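# Flip the sand core end for end in its seat

## Task

Rotate the long sand core in the mould a half turn end to end, so that its rounded nose rests in the semicircular notch and the core is fully seated in its seat, then release it.

## Robot and tools

Robot: two arms, left_arm and right_arm, each with a parallel two-finger gripper. All poses are in one scene frame: origin on the table top midway between the arms, +x out over the table, +z up, and left_arm sits on the +y side. The names are only labels, not image sides. Base positions: left_arm (-0.037, +0.239, 0) m, yaw quat_wxyz (+0.996, 0, 0, -0.091); right_arm (-0.015, -0.325, 0) m, quat_wxyz (+0.998, 0, 0, +0.059). Gripper axes: fingers point along the gripper's +z, and they open and close along its y. The reported end_effector_position is the point between the pads, about 1 cm short of the fingertips. A wrist camera is mounted on each hand, so keep it clear of obstacles too. Joint ranges (rad), base to hand: waist -2.618 to 3.054, shoulder 0.000 to 3.142, elbow 0.000 to 3.142, wrist pitch -1.571 to 1.571, wrist yaw -1.571 to 1.571, wrist roll -2.094 to 2.094.

The 14-number row (used by execute_actions rows and by move target): one flat list covering both arms, left_arm first then right_arm, each as dx, dy, dz, rx, ry, rz, opening. Every value lies in [-1, 1], and both arms must be filled even if one stays still. dx..rz are an offset, not a pose: they are counted in that gripper's own axes from its pose in the most recent result that reported it (before any such result in the scene, and for the second or later call in the same reply, from wherever the robot is when the action begins). Scale: 1.0 = 0.6 m for dx, dy, dz and 180 degrees for rotation; rx, ry, rz form a single rotation vector. Opening is absolute: +1 fully open (0.094 m), -1 closed. All zeros does not mean hold still; it pulls the arm back to the reference pose.

execute_actions(actions, pictures): actions holds at most one item. An empty list just reads the state (with pictures). {"rows": [...], "steps": n} runs n control steps of 1/30 s each (n from 7 to 15, default 15); row i is applied at step i, the last row repeats, and each row is measured from the same reference pose, not from the prior row. {"steps": n} without rows waits up to 300 steps counted from the last result, including your reply time. pictures true adds camera images. The last 7 steps of an action are kept back and run while you compose the next reply.

move(target, speed): straight-line travel of each gripper toward its offset target (one 14-number row as above); speed in m/s from 0.002 to 0.5, default 0.25, with turning capped at twice that in rad/s. Duration 0.5 to 10 s; longer paths are cut off at 10 s. Openings are sent when the move starts. Paths ignore obstacles and the other arm, and the hand may lag, drift or overshoot speed near full reach. Faster motion and aiming deeper past a contact both press harder.

wait(seconds): 0 to 10 s of letting the scene run with no new command. zoom_image(camera, region): enlarges [x0, y0, x1, y1] pixels (max 504 by 504) of cam_head_left, cam_head_right, cam_high, cam_low, cam_left_wrist or cam_right_wrist (all 504x504). read_manual(section) only returns licence text. finished_scene(scene) closes the current scene by its number and grades it; it is final.

Controller behaviour: each step the commanded pose is limited to 70 mm and 16 degrees from the measured one, then solved by damped IK, favouring position over orientation. After an action an arm continues only to its last clipped pose, so check the result and command the remainder. Arms tend to settle a centimetre or more low and keep sinking under repeated zero offsets; to hold an arm, send the correcting offset in the first call of a reply and zeros afterwards, raising the aim if it still sags.

Result lines: the state line gives each gripper's position (m) and quat_wxyz; printed positions can be off, more at long reach. grip_measured is the finger opening on the command scale (Joint positions ends with the opening in metres); readings can be off by about 1 mm. To hold something, command about 0.03 below grip_measured; less than that grips more gently. Pad force tops out around 50 to 62 N. Hand target shows where the controller is now driving each gripper. HELD marks steps where part of your command was not sent; pose unreachable means the clearance check altered or blocked an arm's command. The move: line reports the ending (done, off_target, moving, held, fault) and limits (paced = pose clipped; held = some steps blocked, after which the arm may jump fast), plus each gripper's distance to its target. FAULT lines stop an arm. MOTOR HOT warns from 75 °C; 90 °C stops the arm for 10 s, and 100 °C drops it, so avoid long heavy holds.

Avoid: dropping or knocking anything off the table, arms touching or pushing each other, slamming or hard pressing into the mould. Brief external tugs on held parts or nudges to loose ones can occur, so grip firmly and check afterwards. Open the gripper at the end to release the core.

Each tool is called by a JSON object that holds its "method" and its "body", one argument or row to a line.

## Session

{"method": "execute_actions", "body": {
  "actions": []
}}

Scene clock: 0.00 s of 5200.00 s.
left_arm: end_effector_position=(+0.5803, +0.5569, +0.2297) grip_measured=+1.000 end_effector_quat_wxyz=(+0.755, -0.570, +0.300, +0.124) | right_arm: end_effector_position=(+0.1559, -0.1385, +0.1643) grip_measured=+1.000 end_effector_quat_wxyz=(+0.154, -0.080, +0.805, +0.568)
Joint positions: left_arm=[ 0.444  2.763  2.371  0.698 -0.966 -0.67   0.094] | right_arm=[ 0.009  0.869  0.434 -0.406 -1.145  0.414  0.094]
Joint velocities: left_arm=[-0.032  0.002 -0.017  0.007 -0.007  0.037  0.   ] | right_arm=[-0.002  0.002 -0.007 -0.066  0.037 -0.066  0.   ]
Joint torques (N m, as the arm reports them, + toward a larger angle): no reading
Motor temperatures (°C, as the motors report them): left_arm=[30 34 29 30 30 28] | right_arm=[28 28 29 32 29 29]
Hand target (left_arm): +0.580, +0.556, +0.240; +0.758, -0.568, +0.297, +0.121
Hand target (right_arm): +0.155, -0.138, +0.168; +0.156, -0.085, +0.802, +0.571
camera_calibration (this result's frames):
cam_left_wrist: T_world_to_cam=[[0.669786, -0.338504, 0.66091, -0.348841], [0.237247, -0.745844, -0.622439, 0.424868], [0.703634, 0.573699, -0.419247, -0.527277], [0, 0, 0, 1]] pos_world=[0.50386, 0.5013, 0.273948]
cam_right_wrist: T_world_to_cam=[[0.416346, -0.376587, -0.827549, 0.00786642], [-0.867982, -0.435592, -0.238466, 0.144566], [-0.270671, 0.817583, -0.508228, 0.342971], [0, 0, 0, 1]] pos_world=[0.215038, -0.214472, 0.215291]

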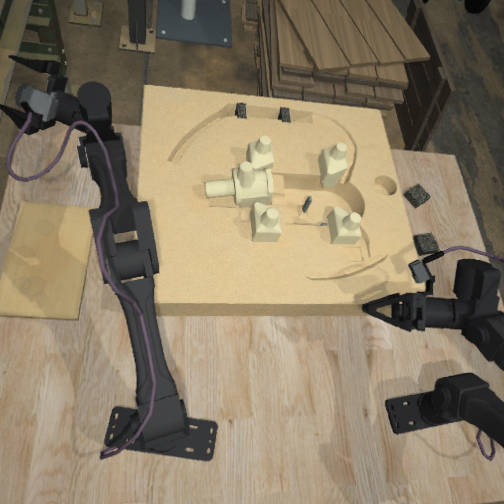

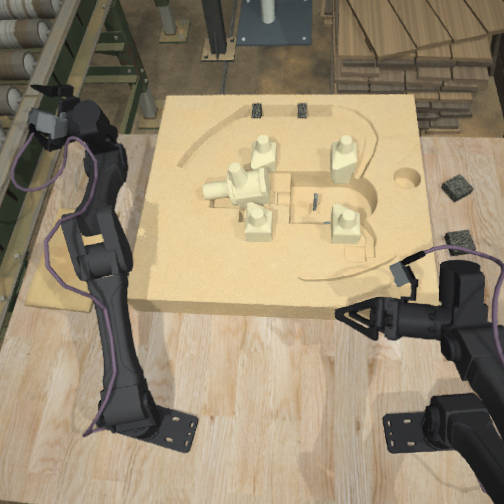

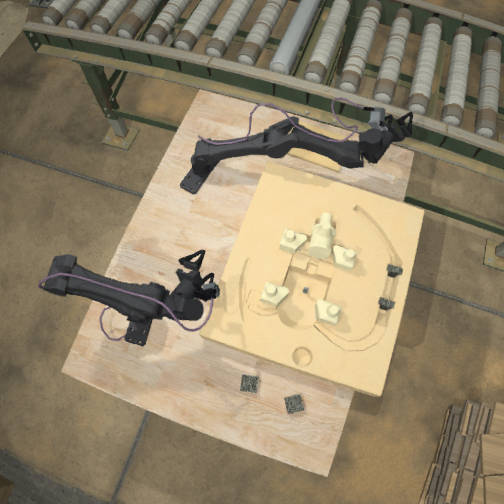

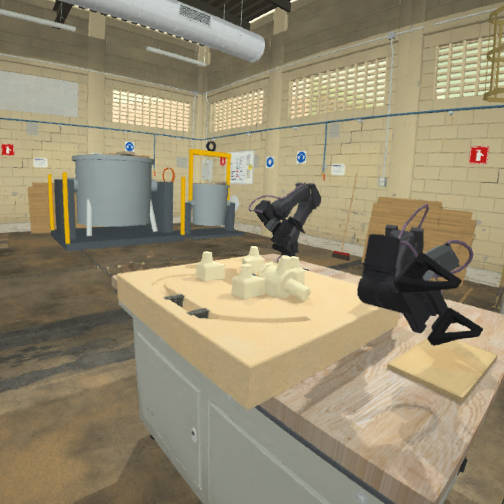

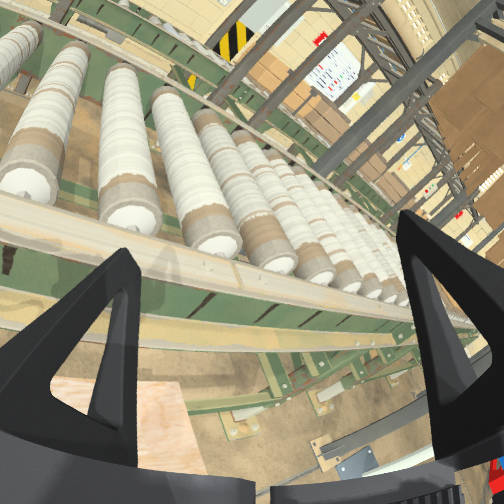

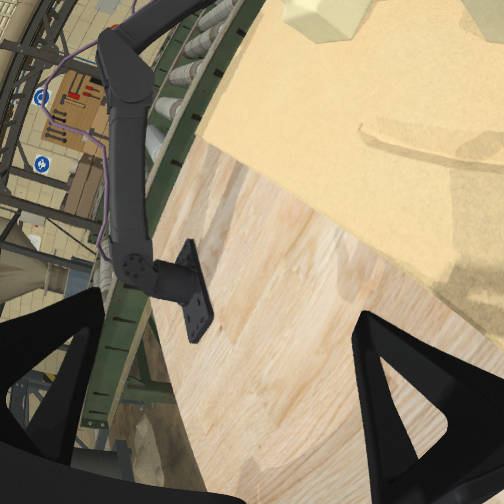

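{"method": "zoom_image", "body": {
  "camera": "cam_head_right",
  "region": [180, 120, 380, 260]
}}

{"method": "zoom_image", "body": {
  "camera": "cam_head_left",
  "region": [180, 120, 380, 260]
}}

{"method": "zoom_image", "body": {
  "camera": "cam_high",
  "region": [250, 190, 390, 330]
}}

{"method": "zoom_image", "body": {
  "camera": "cam_low",
  "region": [190, 230, 330, 330]
}}

Region (180, 120, 380, 260) of cam_head_right's 504x504 image, scaled by 2.520, with more detail than that image has; it fills the top 353 rows of this view, and the rest is white.

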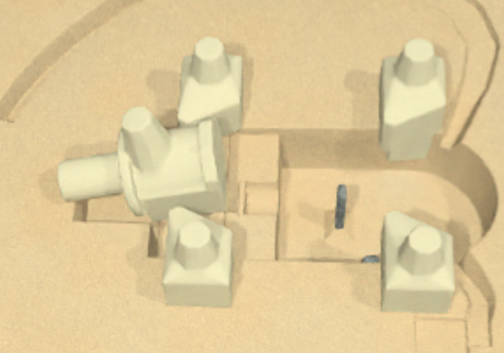

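Region (180, 120, 380, 260) of cam_head_left's 504x504 image, scaled by 2.520, with more detail than that image has; it fills the top 353 rows of this view, and the rest is white.

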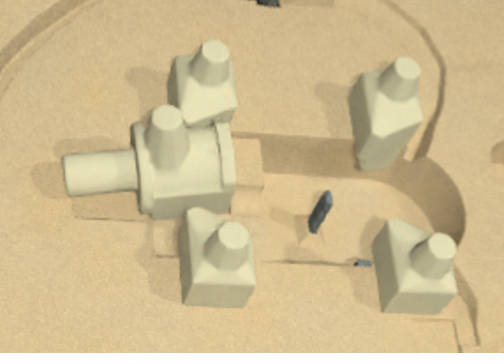

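Region (250, 190, 390, 330) of cam_high's 504x504 image, scaled by 3.600, with more detail than that image has.

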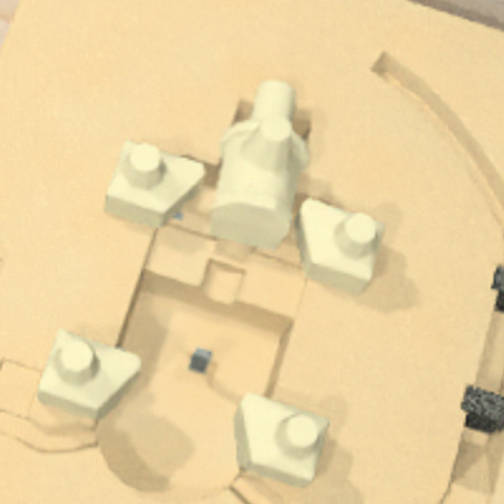

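Region (190, 230, 330, 330) of cam_low's 504x504 image, scaled by 3.600, with more detail than that image has; it fills the top 360 rows of this view, and the rest is white.

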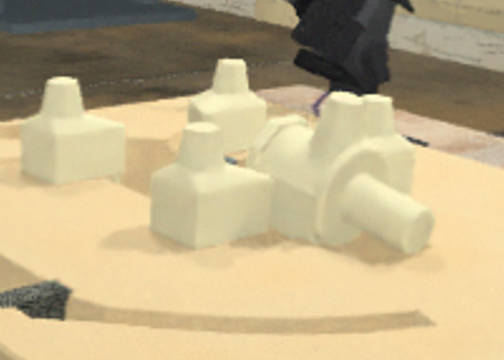

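{"method": "move", "body": {
  "target": [-0.053,-0.145,-0.806,0.195,0.542,0.346,1,0,0,0,0,0,0,1],
  "speed": 0.4
}}

Scene clock: 4.73 s of 5200.00 s.
left_arm: end_effector_position=(+0.4543, +0.0813, +0.2275) grip_measured=+1.000 end_effector_quat_wxyz=(+0.237, -0.062, +0.967, -0.075) | right_arm: end_effector_position=(+0.1559, -0.1385, +0.1643) grip_measured=+1.000 end_effector_quat_wxyz=(+0.154, -0.080, +0.805, +0.568)
Joint positions: left_arm=[-0.144  2.173  2.381 -1.278 -0.042 -0.445  0.094] | right_arm=[ 0.009  0.869  0.434 -0.406 -1.145  0.414  0.094]
Joint velocities: left_arm=[ 0.027  0.002  0.022 -0.007  0.007  0.007  0.   ] | right_arm=[-0.007  0.007 -0.012  0.007 -0.066  0.007  0.   ]
Joint torques (N m, as the arm reports them, + toward a larger angle): left_arm=[ -0.09 -10.82   9.41   1.15   0.1    0.03] | right_arm=[ 0.01 -0.58  6.84  1.11 -0.38  0.02]
Motor temperatures (°C, as the motors report them): left_arm=[30 36 30 31 30 28] | right_arm=[28 28 30 32 29 29]
Hand target (left_arm): +0.455, +0.079, +0.234; +0.241, -0.057, +0.965, -0.080
Hand target (right_arm): +0.156, -0.138, +0.164; +0.154, -0.080, +0.805, +0.568
Off the commanded pose (left_arm): 0.008 m, 3 deg.
Off the commanded pose (right_arm): 0.000 m, 0 deg.
Kept back: nothing.
move: off_target (left_arm)
camera_calibration (this result's frames):
cam_left_wrist: T_world_to_cam=[[-0.0797242, -0.993497, 0.0812904, 0.101618], [-0.943231, 0.101565, 0.316227, 0.352499], [-0.322426, -0.0514647, -0.945194, 0.469931], [0, 0, 0, 1]] pos_world=[0.492108, 0.0893407, 0.324446]
cam_right_wrist: T_world_to_cam=[[0.416346, -0.376587, -0.827549, 0.00786642], [-0.867982, -0.435592, -0.238466, 0.144566], [-0.270671, 0.817583, -0.508228, 0.342971], [0, 0, 0, 1]] pos_world=[0.215038, -0.214472, 0.215291]

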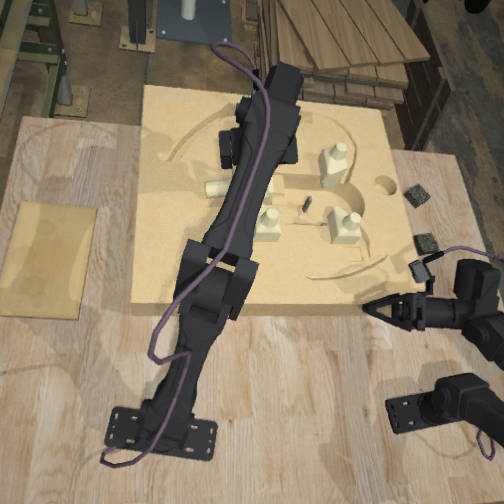

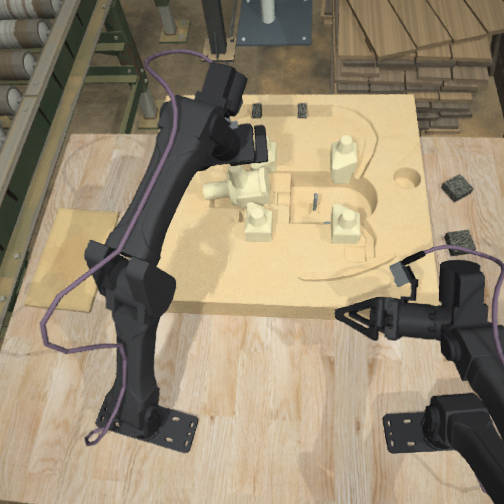

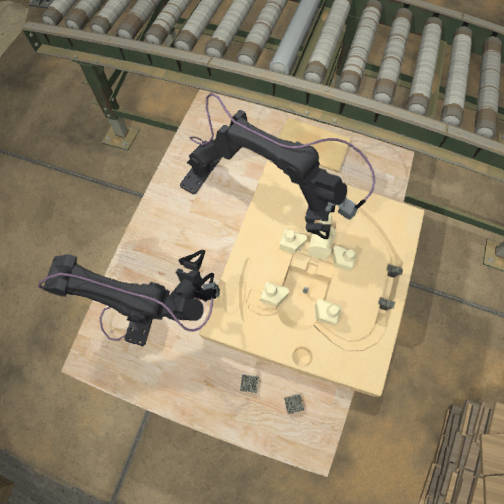

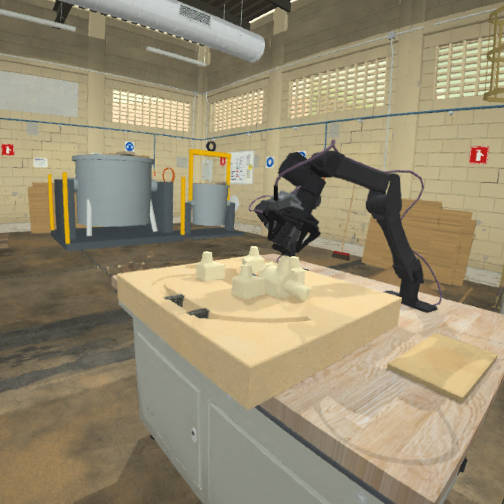

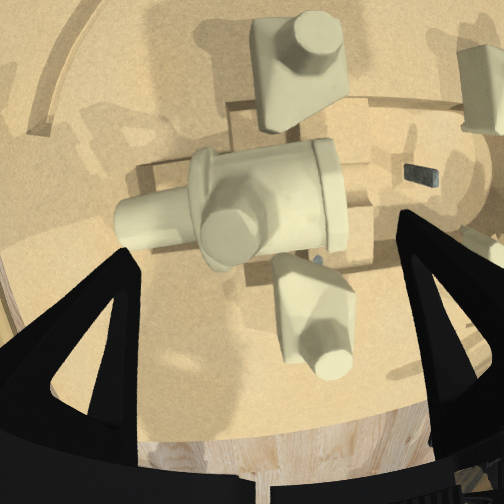

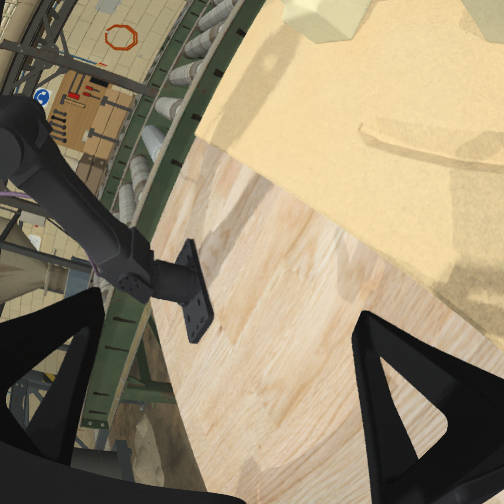

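{"method": "move", "body": {
  "target": [0.031,0.002,0.06,0.005,-0.008,0.011,1,0,0,0,0,0,0,1],
  "speed": 0.08
}}

Scene clock: 6.13 s of 5200.00 s.
left_arm: end_effector_position=(+0.4575, +0.0801, +0.1791) grip_measured=+1.000 end_effector_quat_wxyz=(+0.242, -0.052, +0.966, -0.074) | right_arm: end_effector_position=(+0.1559, -0.1385, +0.1643) grip_measured=+1.000 end_effector_quat_wxyz=(+0.154, -0.080, +0.805, +0.568)
Joint positions: left_arm=[-0.144  2.089  2.04  -1.013 -0.041 -0.424  0.094] | right_arm=[ 0.009  0.869  0.434 -0.406 -1.145  0.414  0.094]
Joint velocities: left_arm=[-0.007 -0.007  0.002 -0.081 -0.007 -0.007  0.   ] | right_arm=[-0.012  0.007  0.007  0.037  0.022  0.081  0.   ]
Joint torques (N m, as the arm reports them, + toward a larger angle): left_arm=[ -0.89 -12.71   6.2    1.3   -0.02   0.04] | right_arm=[ 0.02 -0.58  6.84  1.11 -0.38  0.02]
Motor temperatures (°C, as the motors report them): left_arm=[30 37 30 31 30 28] | right_arm=[28 28 30 32 29 29]
Hand target (left_arm): +0.455, +0.076, +0.187; +0.250, -0.045, +0.964, -0.077
Hand target (right_arm): +0.156, -0.138, +0.164; +0.154, -0.080, +0.805, +0.568
Off the commanded pose (left_arm): 0.010 m, 1 deg.
Off the commanded pose (right_arm): 0.000 m, 0 deg.
Kept back: nothing.
move: done
camera_calibration (this result's frames):
cam_left_wrist: T_world_to_cam=[[-0.0989481, -0.992364, 0.0736375, 0.114729], [-0.94452, 0.116953, 0.306926, 0.37203], [-0.313194, -0.0391823, -0.94888, 0.420542], [0, 0, 0, 1]] pos_world=[0.494453, 0.0868211, 0.27641]
cam_right_wrist: T_world_to_cam=[[0.416346, -0.376587, -0.827549, 0.00786642], [-0.867982, -0.435592, -0.238466, 0.144566], [-0.270671, 0.817583, -0.508228, 0.342971], [0, 0, 0, 1]] pos_world=[0.215038, -0.214472, 0.215291]

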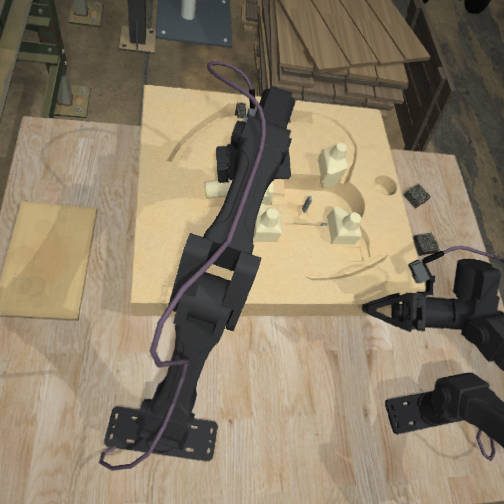

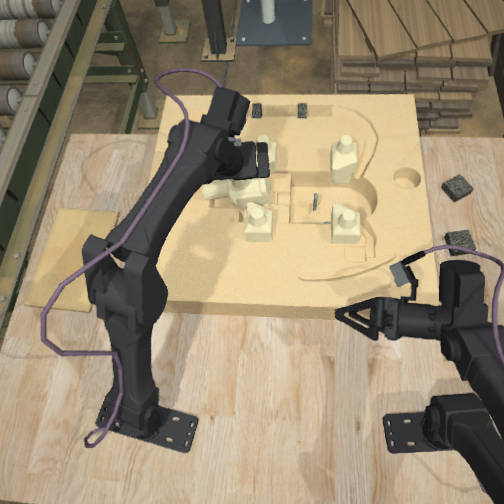

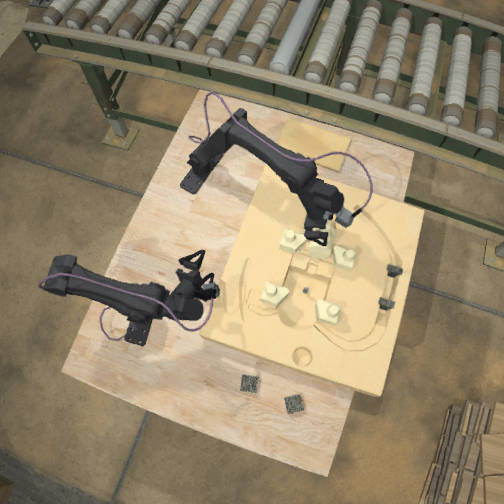

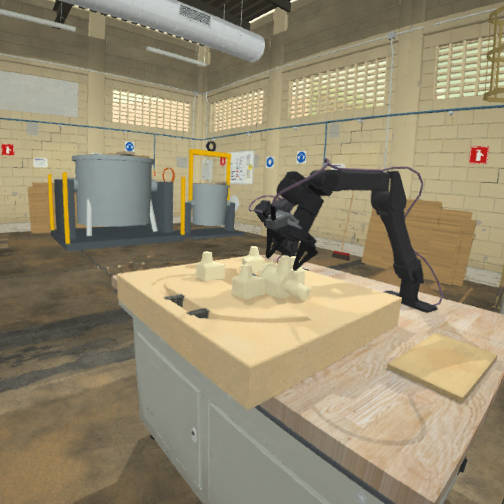

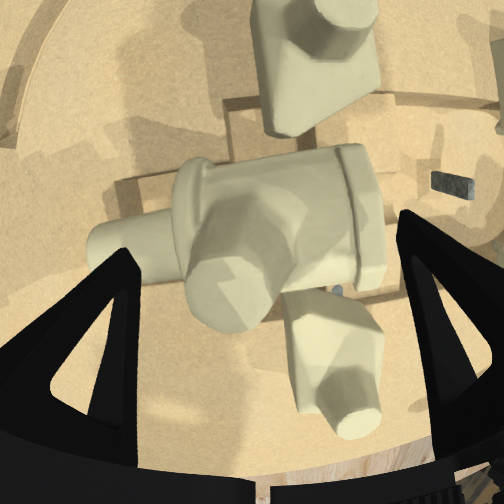

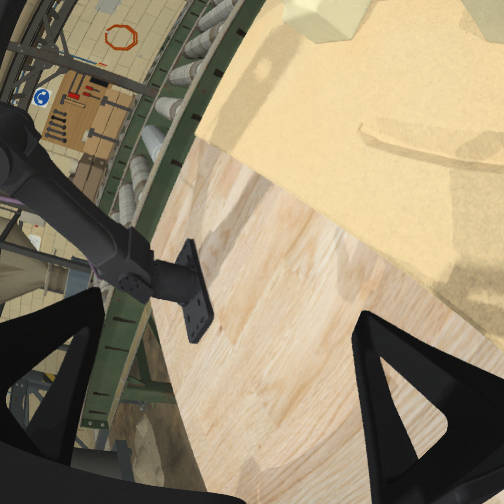

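{"method": "execute_actions", "body": {
  "actions": [
    {"rows":[[-0.002,-0.009,-0.013,0.004,-0.006,0.008,1,0,0,0,0,0,0,1],[-0.001,-0.012,-0.013,0.004,-0.006,0.009,1,0,0,0,0,0,0,1],[0,-0.014,-0.013,0.004,-0.006,0.01,1,0,0,0,0,0,0,1],[0,-0.014,-0.013,0.004,-0.006,0.01,1,0,0,0,0,0,0,1],[0,-0.014,-0.013,0.004,-0.006,0.01,1,0,0,0,0,0,0,1],[0.002,-0.014,-0.01,0.004,-0.006,0.01,1,0,0,0,0,0,0,1],[0.004,-0.014,-0.006,0.004,-0.006,0.01,1,0,0,0,0,0,0,1],[0.006,-0.014,-0.002,0.004,-0.006,0.01,1,0,0,0,0,0,0,1],[0.008,-0.014,0.002,0.004,-0.006,0.01,1,0,0,0,0,0,0,1],[0.01,-0.014,0.006,0.004,-0.006,0.01,1,0,0,0,0,0,0,1],[0.012,-0.014,0.01,0.004,-0.006,0.01,1,0,0,0,0,0,0,1],[0.014,-0.014,0.013,0.004,-0.006,0.01,1,0,0,0,0,0,0,1],[0.016,-0.014,0.016,0.004,-0.006,0.01,1,0,0,0,0,0,0,1],[0.018,-0.014,0.019,0.004,-0.006,0.01,1,0,0,0,0,0,0,1],[0.019,-0.014,0.021,0.004,-0.006,0.01,1,0,0,0,0,0,0,1]],"steps":15}
  ]
}}

{"method": "wait", "body": {
  "seconds": 0.3
}}

{"method": "zoom_image", "body": {
  "camera": "cam_low",
  "region": [240, 225, 330, 315]
}}

Scene clock: 7.13 s of 5200.00 s.
left_arm: end_effector_position=(+0.4567, +0.0745, +0.1781) grip_measured=+1.000 end_effector_quat_wxyz=(+0.244, -0.043, +0.966, -0.075) | right_arm: end_effector_position=(+0.1559, -0.1385, +0.1643) grip_measured=+1.000 end_effector_quat_wxyz=(+0.154, -0.080, +0.805, +0.568)
Joint positions: left_arm=[-0.155  2.086  2.029 -0.998 -0.041 -0.416  0.094] | right_arm=[ 0.009  0.869  0.434 -0.406 -1.145  0.414  0.094]
Joint velocities: left_arm=[-0.032 -0.081 -0.252  0.227 -0.022  0.007  0.   ] | right_arm=[ 0.017 -0.002 -0.002  0.007 -0.007 -0.037  0.   ]
Joint torques (N m, as the arm reports them, + toward a larger angle): left_arm=[ -0.61 -12.23   5.87   1.2   -0.08   0.06] | right_arm=[ 0.01 -0.57  6.84  1.11 -0.38  0.02]
Motor temperatures (°C, as the motors report them): left_arm=[30 37 30 31 30 28] | right_arm=[28 28 30 33 29 29]
Steps of this call (steps 1 to 22: nothing new was sent; steps 23 to 30: the first 8 steps of this action). Readings (end_effector_position):
23: left_arm (+0.4579, +0.0800, +0.1792) | right_arm (+0.1559, -0.1385, +0.1643)
24: left_arm (+0.4578, +0.0798, +0.1792) | right_arm (+0.1559, -0.1385, +0.1643)
26: left_arm (+0.4574, +0.0785, +0.1792) | right_arm (+0.1559, -0.1385, +0.1643)
30: the state above

Scene clock: 7.67 s of 5200.00 s.
left_arm: end_effector_position=(+0.4542, +0.0719, +0.1539) grip_measured=+1.000 end_effector_quat_wxyz=(+0.237, -0.040, +0.968, -0.073) | right_arm: end_effector_position=(+0.1559, -0.1385, +0.1643) grip_measured=+1.000 end_effector_quat_wxyz=(+0.154, -0.080, +0.805, +0.568)
Joint positions: left_arm=[-0.161  2.081  1.931 -0.922 -0.041 -0.416  0.094] | right_arm=[ 0.009  0.869  0.434 -0.406 -1.145  0.414  0.094]
Joint velocities: left_arm=[ 0.002 -0.012 -0.002  0.022  0.037  0.007  0.   ] | right_arm=[-0.002 -0.017  0.002 -0.007 -0.095  0.007  0.   ]
Joint torques (N m, as the arm reports them, + toward a larger angle): left_arm=[ -0.78 -12.67   6.73   1.29  -0.11   0.01] | right_arm=[ 0.01 -0.57  6.84  1.11 -0.38  0.02]
Motor temperatures (°C, as the motors report them): left_arm=[30 37 30 31 30 28] | right_arm=[28 28 30 33 29 29]
Hand target (left_arm): +0.454, +0.069, +0.164; +0.251, -0.036, +0.964, -0.075
Hand target (right_arm): +0.156, -0.138, +0.164; +0.154, -0.080, +0.805, +0.568
Off the commanded pose (left_arm): 0.011 m, 2 deg.
Off the commanded pose (right_arm): 0.000 m, 0 deg.
Kept back: nothing.
Steps of this call (steps 1 to 7: the last 7 steps of your previous action; steps 8 to 16: nothing new was sent). Readings (end_effector_position):
1: left_arm (+0.4562, +0.0741, +0.1765) | right_arm (+0.1559, -0.1385, +0.1643)
2: left_arm (+0.4555, +0.0737, +0.1742) | right_arm (+0.1559, -0.1385, +0.1643)
4: left_arm (+0.4544, +0.0733, +0.1682) | right_arm (+0.1559, -0.1385, +0.1643)
8: left_arm (+0.4518, +0.0734, +0.1549) | right_arm (+0.1559, -0.1385, +0.1643)
16: the state above
camera_calibration (this result's frames):
cam_left_wrist: T_world_to_cam=[[-0.122318, -0.990186, 0.0675984, 0.119438], [-0.938828, 0.137529, 0.315734, 0.372122], [-0.321932, -0.0248433, -0.946437, 0.397821], [0, 0, 0, 1]] pos_world=[0.492039, 0.0769718, 0.250947]
cam_right_wrist: T_world_to_cam=[[0.416346, -0.376587, -0.827549, 0.00786642], [-0.867982, -0.435592, -0.238466, 0.144566], [-0.270671, 0.817583, -0.508228, 0.342971], [0, 0, 0, 1]] pos_world=[0.215038, -0.214472, 0.215291]

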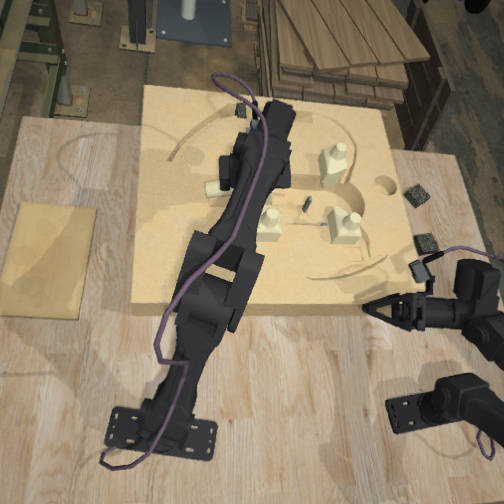

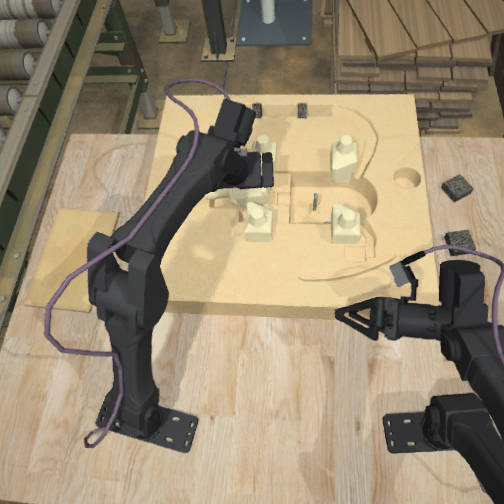

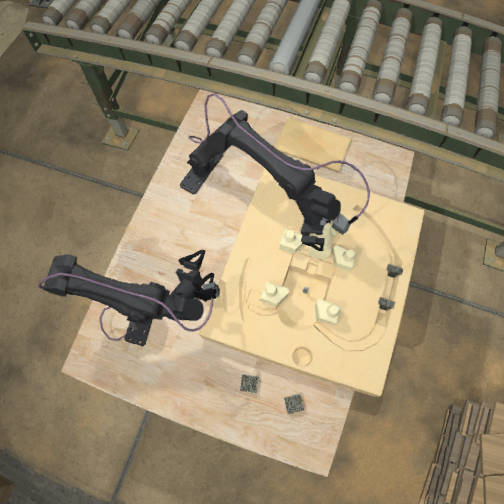

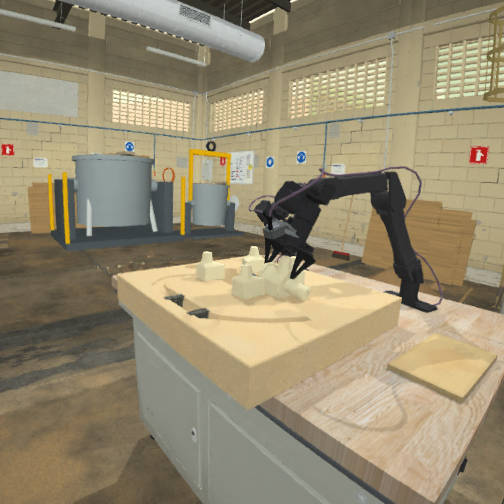

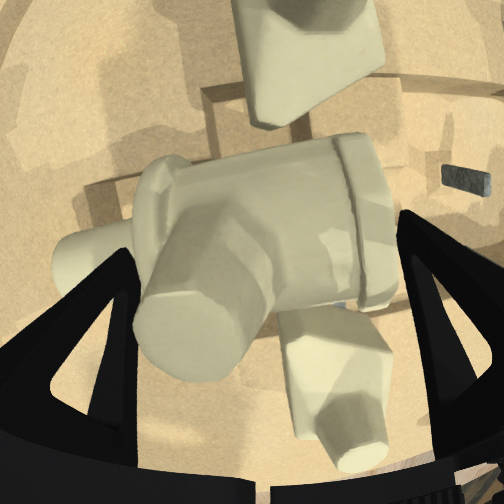

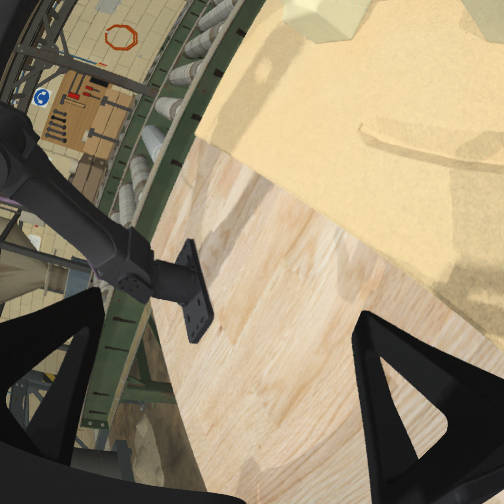

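Region (240, 225, 330, 315) of cam_low's 504x504 image, scaled by 5.600, with more detail than that image has.

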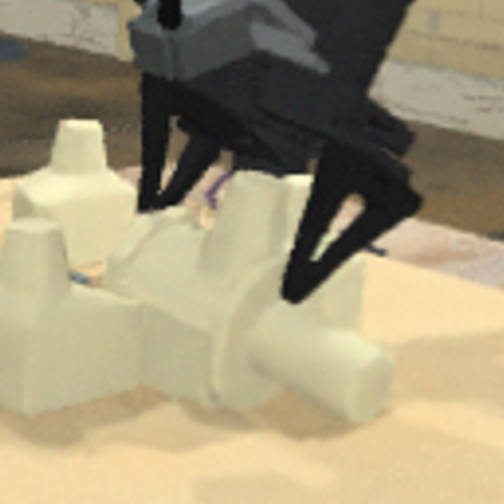

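{"method": "execute_actions", "body": {
  "actions": [
    {"rows":[[-0.001,-0.003,-0.003,0.002,-0.005,-0.003,0.97,0,0,0,0,0,0,1],[-0.001,-0.003,-0.003,0.002,-0.005,-0.003,0.93,0,0,0,0,0,0,1],[-0.001,-0.003,-0.003,0.002,-0.005,-0.003,0.89,0,0,0,0,0,0,1],[-0.001,-0.003,-0.003,0.002,-0.005,-0.003,0.85,0,0,0,0,0,0,1],[-0.001,-0.003,-0.003,0.002,-0.005,-0.003,0.82,0,0,0,0,0,0,1],[-0.001,-0.003,-0.003,0.002,-0.005,-0.003,0.79,0,0,0,0,0,0,1],[-0.001,-0.003,-0.003,0.002,-0.005,-0.003,0.76,0,0,0,0,0,0,1],[-0.001,-0.003,-0.003,0.002,-0.005,-0.003,0.74,0,0,0,0,0,0,1],[-0.001,-0.003,-0.003,0.002,-0.005,-0.003,0.72,0,0,0,0,0,0,1],[-0.001,-0.003,-0.003,0.002,-0.005,-0.003,0.70,0,0,0,0,0,0,1],[-0.001,-0.003,-0.003,0.002,-0.005,-0.003,0.68,0,0,0,0,0,0,1]],"steps":13}
  ]
}}

{"method": "execute_actions", "body": {
  "actions": [
    {"steps":9}
  ]
}}

Scene clock: 8.60 s of 5200.00 s.
left_arm: end_effector_position=(+0.4567, +0.0709, +0.1554) grip_measured=+0.807 end_effector_quat_wxyz=(+0.242, -0.042, +0.966, -0.076) | right_arm: end_effector_position=(+0.1559, -0.1385, +0.1643) grip_measured=+1.000 end_effector_quat_wxyz=(+0.154, -0.080, +0.805, +0.568)
Joint positions: left_arm=[-0.161  2.081  1.931 -0.909 -0.041 -0.42   0.085] | right_arm=[ 0.009  0.869  0.434 -0.406 -1.145  0.414  0.094]
Joint velocities: left_arm=[ 0.012  0.012  0.012  0.007  0.007 -0.022 -0.029] | right_arm=[-0.017  0.002 -0.012  0.051  0.007 -0.022  0.   ]
Joint torques (N m, as the arm reports them, + toward a larger angle): left_arm=[ -0.35 -12.13   5.5    1.32  -0.04  -0.07] | right_arm=[ 0.   -0.56  6.82  1.11 -0.38  0.02]
Motor temperatures (°C, as the motors report them): left_arm=[30 38 30 31 30 28] | right_arm=[28 28 30 33 29 29]
Steps of this call (steps 1 to 22: nothing new was sent; steps 23 to 28: the first 6 steps of this action). Readings (end_effector_position):
23: left_arm (+0.4555, +0.0714, +0.1546) | right_arm (+0.1559, -0.1385, +0.1643)
24: left_arm (+0.4558, +0.0713, +0.1548) | right_arm (+0.1559, -0.1385, +0.1643)
26: left_arm (+0.4564, +0.0711, +0.1551) | right_arm (+0.1559, -0.1385, +0.1643)
28: the state above

Scene clock: 8.90 s of 5200.00 s.
left_arm: end_effector_position=(+0.4569, +0.0706, +0.1548) grip_measured=+0.737 end_effector_quat_wxyz=(+0.242, -0.043, +0.966, -0.077) | right_arm: end_effector_position=(+0.1559, -0.1385, +0.1643) grip_measured=+1.000 end_effector_quat_wxyz=(+0.154, -0.080, +0.805, +0.568)
Joint positions: left_arm=[-0.162  2.081  1.928 -0.906 -0.041 -0.423  0.082] | right_arm=[ 0.009  0.869  0.434 -0.406 -1.145  0.414  0.094]
Joint velocities: left_arm=[-0.012 -0.007 -0.012  0.007 -0.066 -0.007 -0.   ] | right_arm=[-0.007  0.012  0.002  0.007  0.022 -0.007  0.   ]
Joint torques (N m, as the arm reports them, + toward a larger angle): left_arm=[ -0.29 -12.15   5.7    1.32  -0.06  -0.06] | right_arm=[ 0.01 -0.55  6.82  1.11 -0.38  0.02]
Motor temperatures (°C, as the motors report them): left_arm=[30 38 30 31 30 28] | right_arm=[28 28 30 33 29 29]
Hand target (left_arm): +0.454, +0.070, +0.156; +0.244, -0.044, +0.966, -0.077
Hand target (right_arm): +0.156, -0.138, +0.164; +0.154, -0.080, +0.805, +0.568
Off the commanded pose (left_arm): 0.003 m, 0 deg.
Off the commanded pose (right_arm): 0.000 m, 0 deg.
Kept back: nothing.
Steps of this call (steps 1 to 7: the last 7 steps of your previous action; steps 8 to 9: nothing new was sent). Readings (end_effector_position):
1: left_arm (+0.4569, +0.0708, +0.1555) | right_arm (+0.1559, -0.1385, +0.1643)
2: left_arm (+0.4568, +0.0706, +0.1553) | right_arm (+0.1559, -0.1385, +0.1643)
4: left_arm (+0.4569, +0.0706, +0.1548) | right_arm (+0.1559, -0.1385, +0.1643)
8: left_arm (+0.4569, +0.0706, +0.1548) | right_arm (+0.1559, -0.1385, +0.1643)
9: the state above

{"method": "move", "body": {
  "target": [-0.105,0.04,-0.135,-0.04,-0.06,0.02,0.69,0,0,0,0,0,0,1],
  "speed": 0.09
}}

{"method": "zoom_image", "body": {
  "camera": "cam_low",
  "region": [235, 205, 345, 315]
}}

Scene clock: 10.87 s of 5200.00 s.
left_arm: end_effector_position=(+0.4526, +0.1048, +0.1956) grip_measured=+0.737 end_effector_quat_wxyz=(+0.253, -0.024, +0.967, +0.001) | right_arm: end_effector_position=(+0.1559, -0.1385, +0.1643) grip_measured=+1.000 end_effector_quat_wxyz=(+0.154, -0.080, +0.805, +0.568)
Joint positions: left_arm=[-0.147  2.081  2.098 -1.105 -0.173 -0.337  0.082] | right_arm=[ 0.009  0.869  0.434 -0.406 -1.145  0.414  0.094]
Joint velocities: left_arm=[-0.012 -0.002 -0.012 -0.066  0.007 -0.022  0.001] | right_arm=[ 0.012 -0.002 -0.002 -0.022 -0.022 -0.007  0.   ]
Joint torques (N m, as the arm reports them, + toward a larger angle): left_arm=[  0.81 -14.69  12.55   1.79  -0.57   0.11] | right_arm=[ 0.01 -0.57  6.83  1.11 -0.38  0.02]
Motor temperatures (°C, as the motors report them): left_arm=[30 39 31 32 30 28] | right_arm=[28 28 31 33 29 29]
Hand target (left_arm): +0.468, +0.111, +0.251; +0.332, -0.035, +0.943, -0.005
Hand target (right_arm): +0.156, -0.138, +0.164; +0.154, -0.080, +0.805, +0.568
Off the commanded pose (left_arm): 0.059 m, 10 deg.
Off the commanded pose (right_arm): 0.000 m, 0 deg.
Kept back: nothing.
move: off_target (left_arm)
camera_calibration (this result's frames):
cam_left_wrist: T_world_to_cam=[[-0.115567, -0.989463, -0.0872248, 0.176166], [-0.948049, 0.0836734, 0.306923, 0.364509], [-0.296391, 0.118164, -0.947729, 0.411375], [0, 0, 0, 1]] pos_world=[0.487859, 0.0952003, 0.293362]
cam_right_wrist: T_world_to_cam=[[0.416346, -0.376587, -0.827549, 0.00786642], [-0.867982, -0.435592, -0.238466, 0.144566], [-0.270671, 0.817583, -0.508228, 0.342971], [0, 0, 0, 1]] pos_world=[0.215038, -0.214472, 0.215291]

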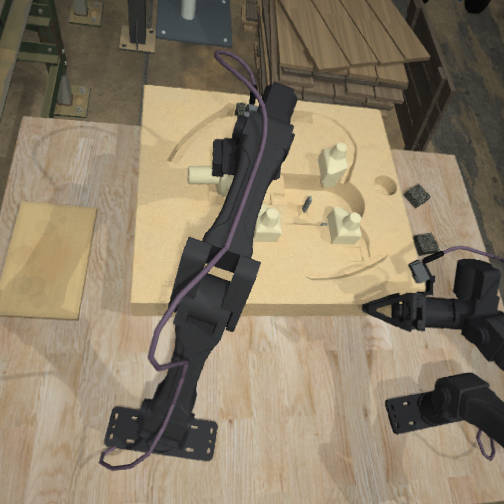

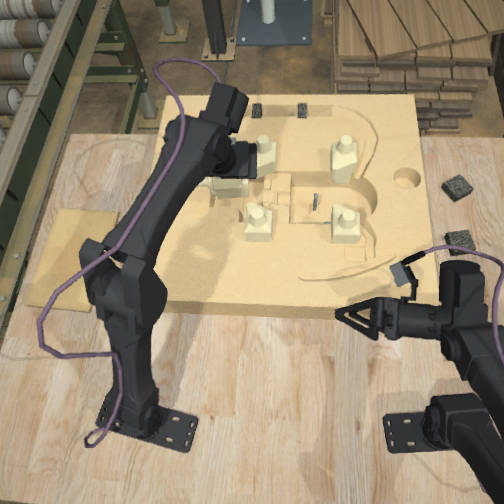

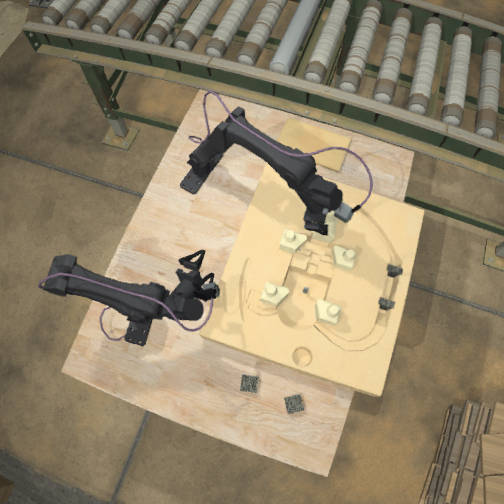

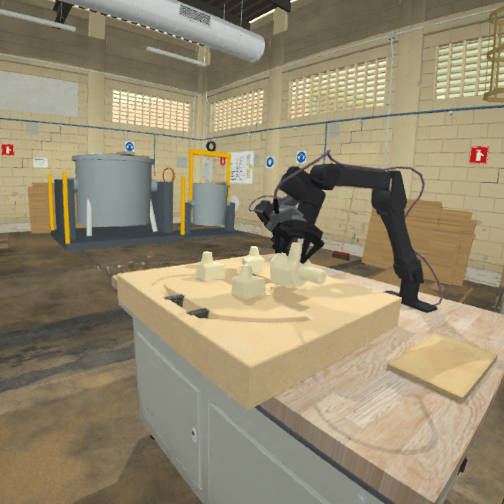

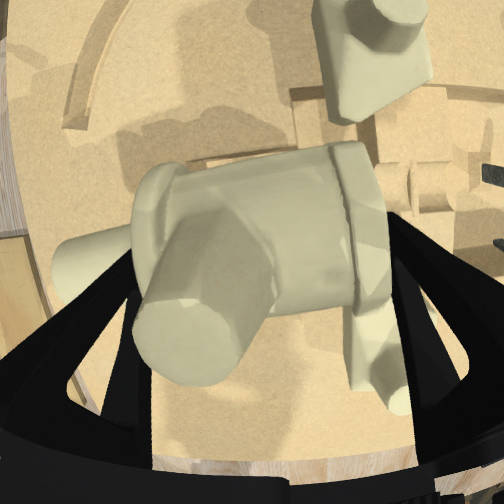

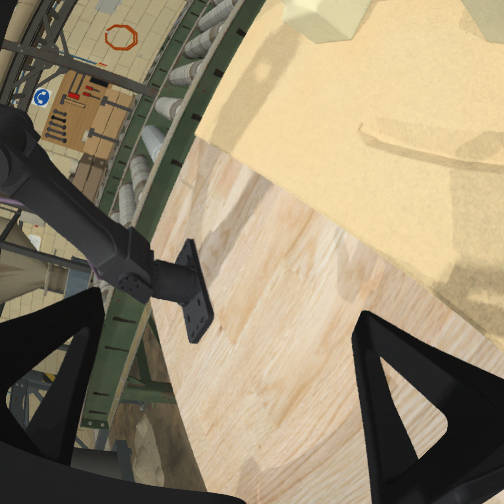

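Region (235, 205, 345, 315) of cam_low's 504x504 image, scaled by 4.582, with more detail than that image has.

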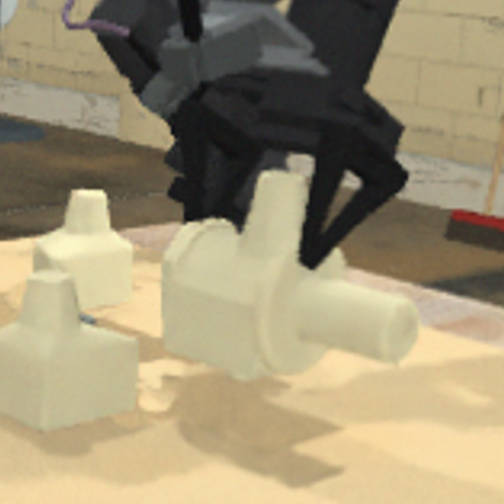

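{"method": "execute_actions", "body": {
  "actions": [
    {"rows":[[-0.071,0.014,-0.068,0,-0.053,0,0.69,0,0,0,0,0,0,1],[-0.071,0.02,-0.071,0,-0.053,0,0.69,0,0,0,0,0,0,1],[-0.07,0.027,-0.074,0,-0.053,0,0.69,0,0,0,0,0,0,1],[-0.069,0.035,-0.077,0,-0.053,0,0.69,0,0,0,0,0,0,1],[-0.067,0.044,-0.081,0,-0.053,0,0.69,0,0,0,0,0,0,1],[-0.065,0.053,-0.085,0,-0.053,0,0.69,0,0,0,0,0,0,1],[-0.062,0.063,-0.089,0,-0.053,0,0.69,0,0,0,0,0,0,1],[-0.058,0.073,-0.093,0,-0.053,0,0.69,0,0,0,0,0,0,1],[-0.054,0.083,-0.097,0,-0.053,0,0.69,0,0,0,0,0,0,1],[-0.05,0.093,-0.101,0,-0.053,0,0.69,0,0,0,0,0,0,1],[-0.046,0.103,-0.105,0,-0.053,0,0.69,0,0,0,0,0,0,1],[-0.042,0.113,-0.109,0,-0.053,0,0.69,0,0,0,0,0,0,1],[-0.038,0.123,-0.113,0,-0.053,0,0.69,0,0,0,0,0,0,1],[-0.034,0.132,-0.117,0,-0.053,0,0.69,0,0,0,0,0,0,1],[-0.03,0.14,-0.12,0,-0.053,0,0.69,0,0,0,0,0,0,1]],"steps":15}
  ]
}}

{"method": "move", "body": {
  "target": [0.143,0.49,-0.13,0.055,-0.035,0.099,0.69,0,0,0,0,0,0,1],
  "speed": 0.25
}}

{"method": "zoom_image", "body": {
  "camera": "cam_head_right",
  "region": [180, 130, 320, 250]
}}

{"method": "zoom_image", "body": {
  "camera": "cam_head_left",
  "region": [180, 130, 320, 250]
}}

Scene clock: 11.87 s of 5200.00 s.
left_arm: end_effector_position=(+0.4464, +0.1247, +0.2042) grip_measured=+0.737 end_effector_quat_wxyz=(+0.254, -0.017, +0.967, +0.007) | right_arm: end_effector_position=(+0.1559, -0.1385, +0.1643) grip_measured=+1.000 end_effector_quat_wxyz=(+0.154, -0.080, +0.805, +0.568)
Joint positions: left_arm=[-0.11   2.031  2.056 -1.108 -0.163 -0.287  0.082] | right_arm=[ 0.009  0.869  0.434 -0.406 -1.145  0.414  0.094]
Joint velocities: left_arm=[ 0.325 -0.535 -0.515  0.095  0.066  0.168  0.   ] | right_arm=[-0.002 -0.007 -0.007  0.007 -0.095  0.037  0.   ]
Joint torques (N m, as the arm reports them, + toward a larger angle): left_arm=[  1.87 -15.81   9.1    1.74  -0.5    0.05] | right_arm=[ 0.01 -0.56  6.84  1.11 -0.37  0.02]
Motor temperatures (°C, as the motors report them): left_arm=[30 39 31 32 30 28] | right_arm=[28 28 31 33 29 29]
Steps of this call (steps 1 to 22: nothing new was sent; steps 23 to 30: the first 8 steps of this action). Readings (end_effector_position):
23: left_arm (+0.4515, +0.1052, +0.1950) | right_arm (+0.1559, -0.1385, +0.1643)
24: left_arm (+0.4515, +0.1057, +0.1950) | right_arm (+0.1559, -0.1385, +0.1643)
26: left_arm (+0.4514, +0.1079, +0.1964) | right_arm (+0.1559, -0.1385, +0.1643)
30: the state above

Scene clock: 14.70 s of 5200.00 s.
left_arm: end_effector_position=(+0.2716, +0.4790, +0.2314) grip_measured=+0.737 end_effector_quat_wxyz=(+0.259, +0.122, +0.957, -0.049) | right_arm: end_effector_position=(+0.1559, -0.1385, +0.1643) grip_measured=+1.000 end_effector_quat_wxyz=(+0.154, -0.080, +0.805, +0.568)
Joint positions: left_arm=[ 1.057  1.857  1.947 -1.444  0.49   1.074  0.082] | right_arm=[ 0.009  0.869  0.434 -0.406 -1.145  0.414  0.094]
Joint velocities: left_arm=[-0.012 -0.002 -0.002 -0.037 -0.007  0.051 -0.   ] | right_arm=[-0.012 -0.002  0.007  0.037 -0.007 -0.007  0.   ]
Joint torques (N m, as the arm reports them, + toward a larger angle): left_arm=[ -0.58 -10.49  11.51   1.     1.17   0.08] | right_arm=[ 0.02 -0.58  6.84  1.11 -0.38  0.02]
Motor temperatures (°C, as the motors report them): left_arm=[30 40 32 32 30 28] | right_arm=[28 28 31 33 29 29]
Hand target (left_arm): +0.286, +0.475, +0.264; +0.312, +0.146, +0.938, -0.027
Hand target (right_arm): +0.156, -0.138, +0.164; +0.154, -0.080, +0.805, +0.568
Off your previous action's commanded pose (left_arm): 0.045 m, 9 deg at its last step (step 7 of this call).
Off your previous action's commanded pose (right_arm): 0.000 m, 0 deg at its last step (step 7 of this call).
Off the commanded pose (left_arm): 0.029 m, 7 deg.
Off the commanded pose (right_arm): 0.000 m, 0 deg.
Kept back: nothing.
move: off_target (left_arm)
camera_calibration (this result's frames):
cam_left_wrist: T_world_to_cam=[[-0.4093, -0.909673, -0.0704904, 0.566367], [-0.882364, 0.374983, 0.284292, -0.0015708], [-0.23218, 0.178559, -0.956143, 0.302974], [0, 0, 0, 1]] pos_world=[0.300773, 0.461699, 0.330056]
cam_right_wrist: T_world_to_cam=[[0.416346, -0.376587, -0.827549, 0.00786642], [-0.867982, -0.435592, -0.238466, 0.144566], [-0.270671, 0.817583, -0.508228, 0.342971], [0, 0, 0, 1]] pos_world=[0.215038, -0.214472, 0.215291]

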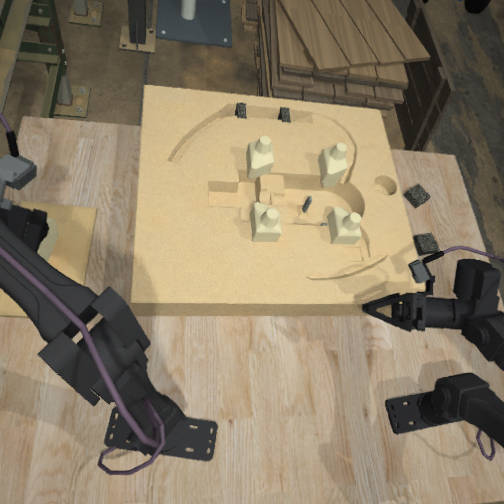

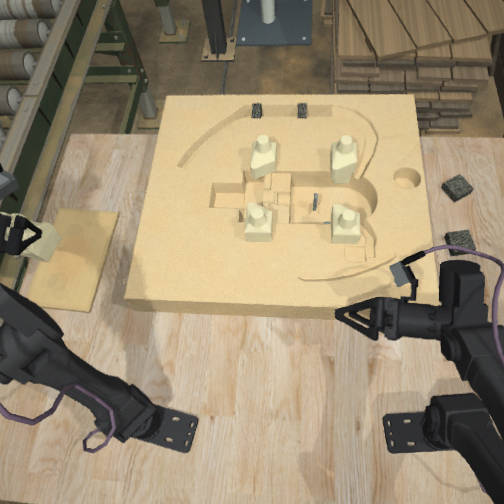

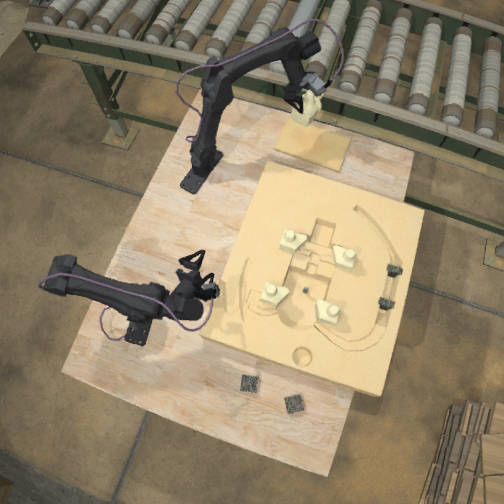

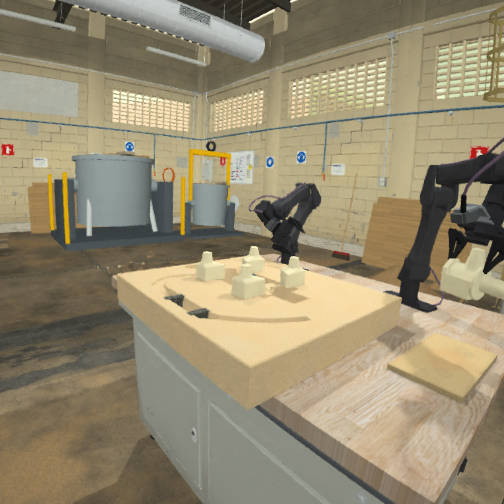

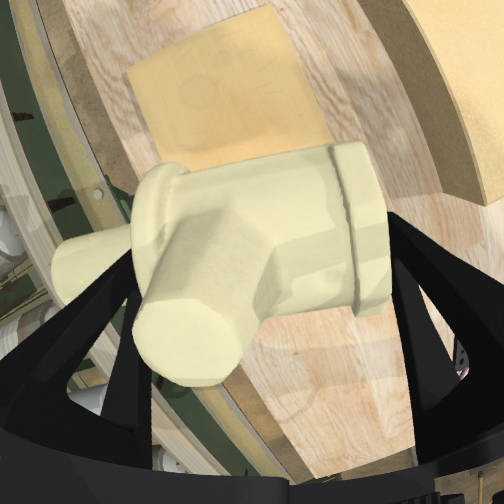

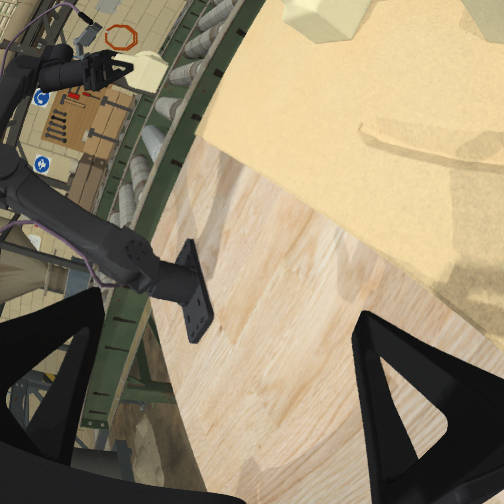

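Region (180, 130, 320, 250) of cam_head_right's 504x504 image, scaled by 3.600, with more detail than that image has; it fills the top 432 rows of this view, and the rest is white.

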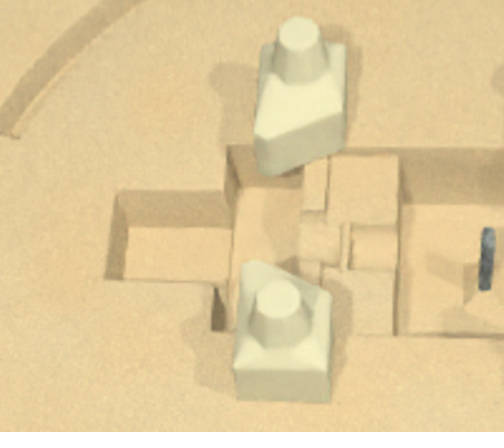

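Region (180, 130, 320, 250) of cam_head_left's 504x504 image, scaled by 3.600, with more detail than that image has; it fills the top 432 rows of this view, and the rest is white.

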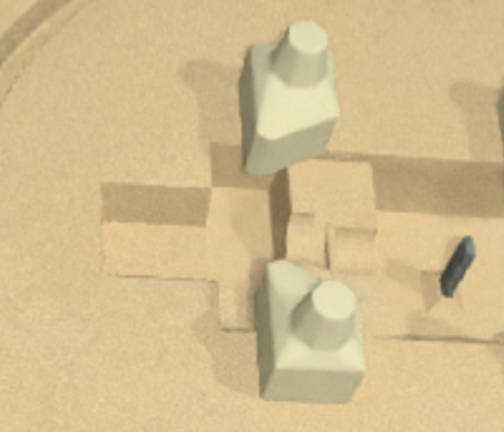

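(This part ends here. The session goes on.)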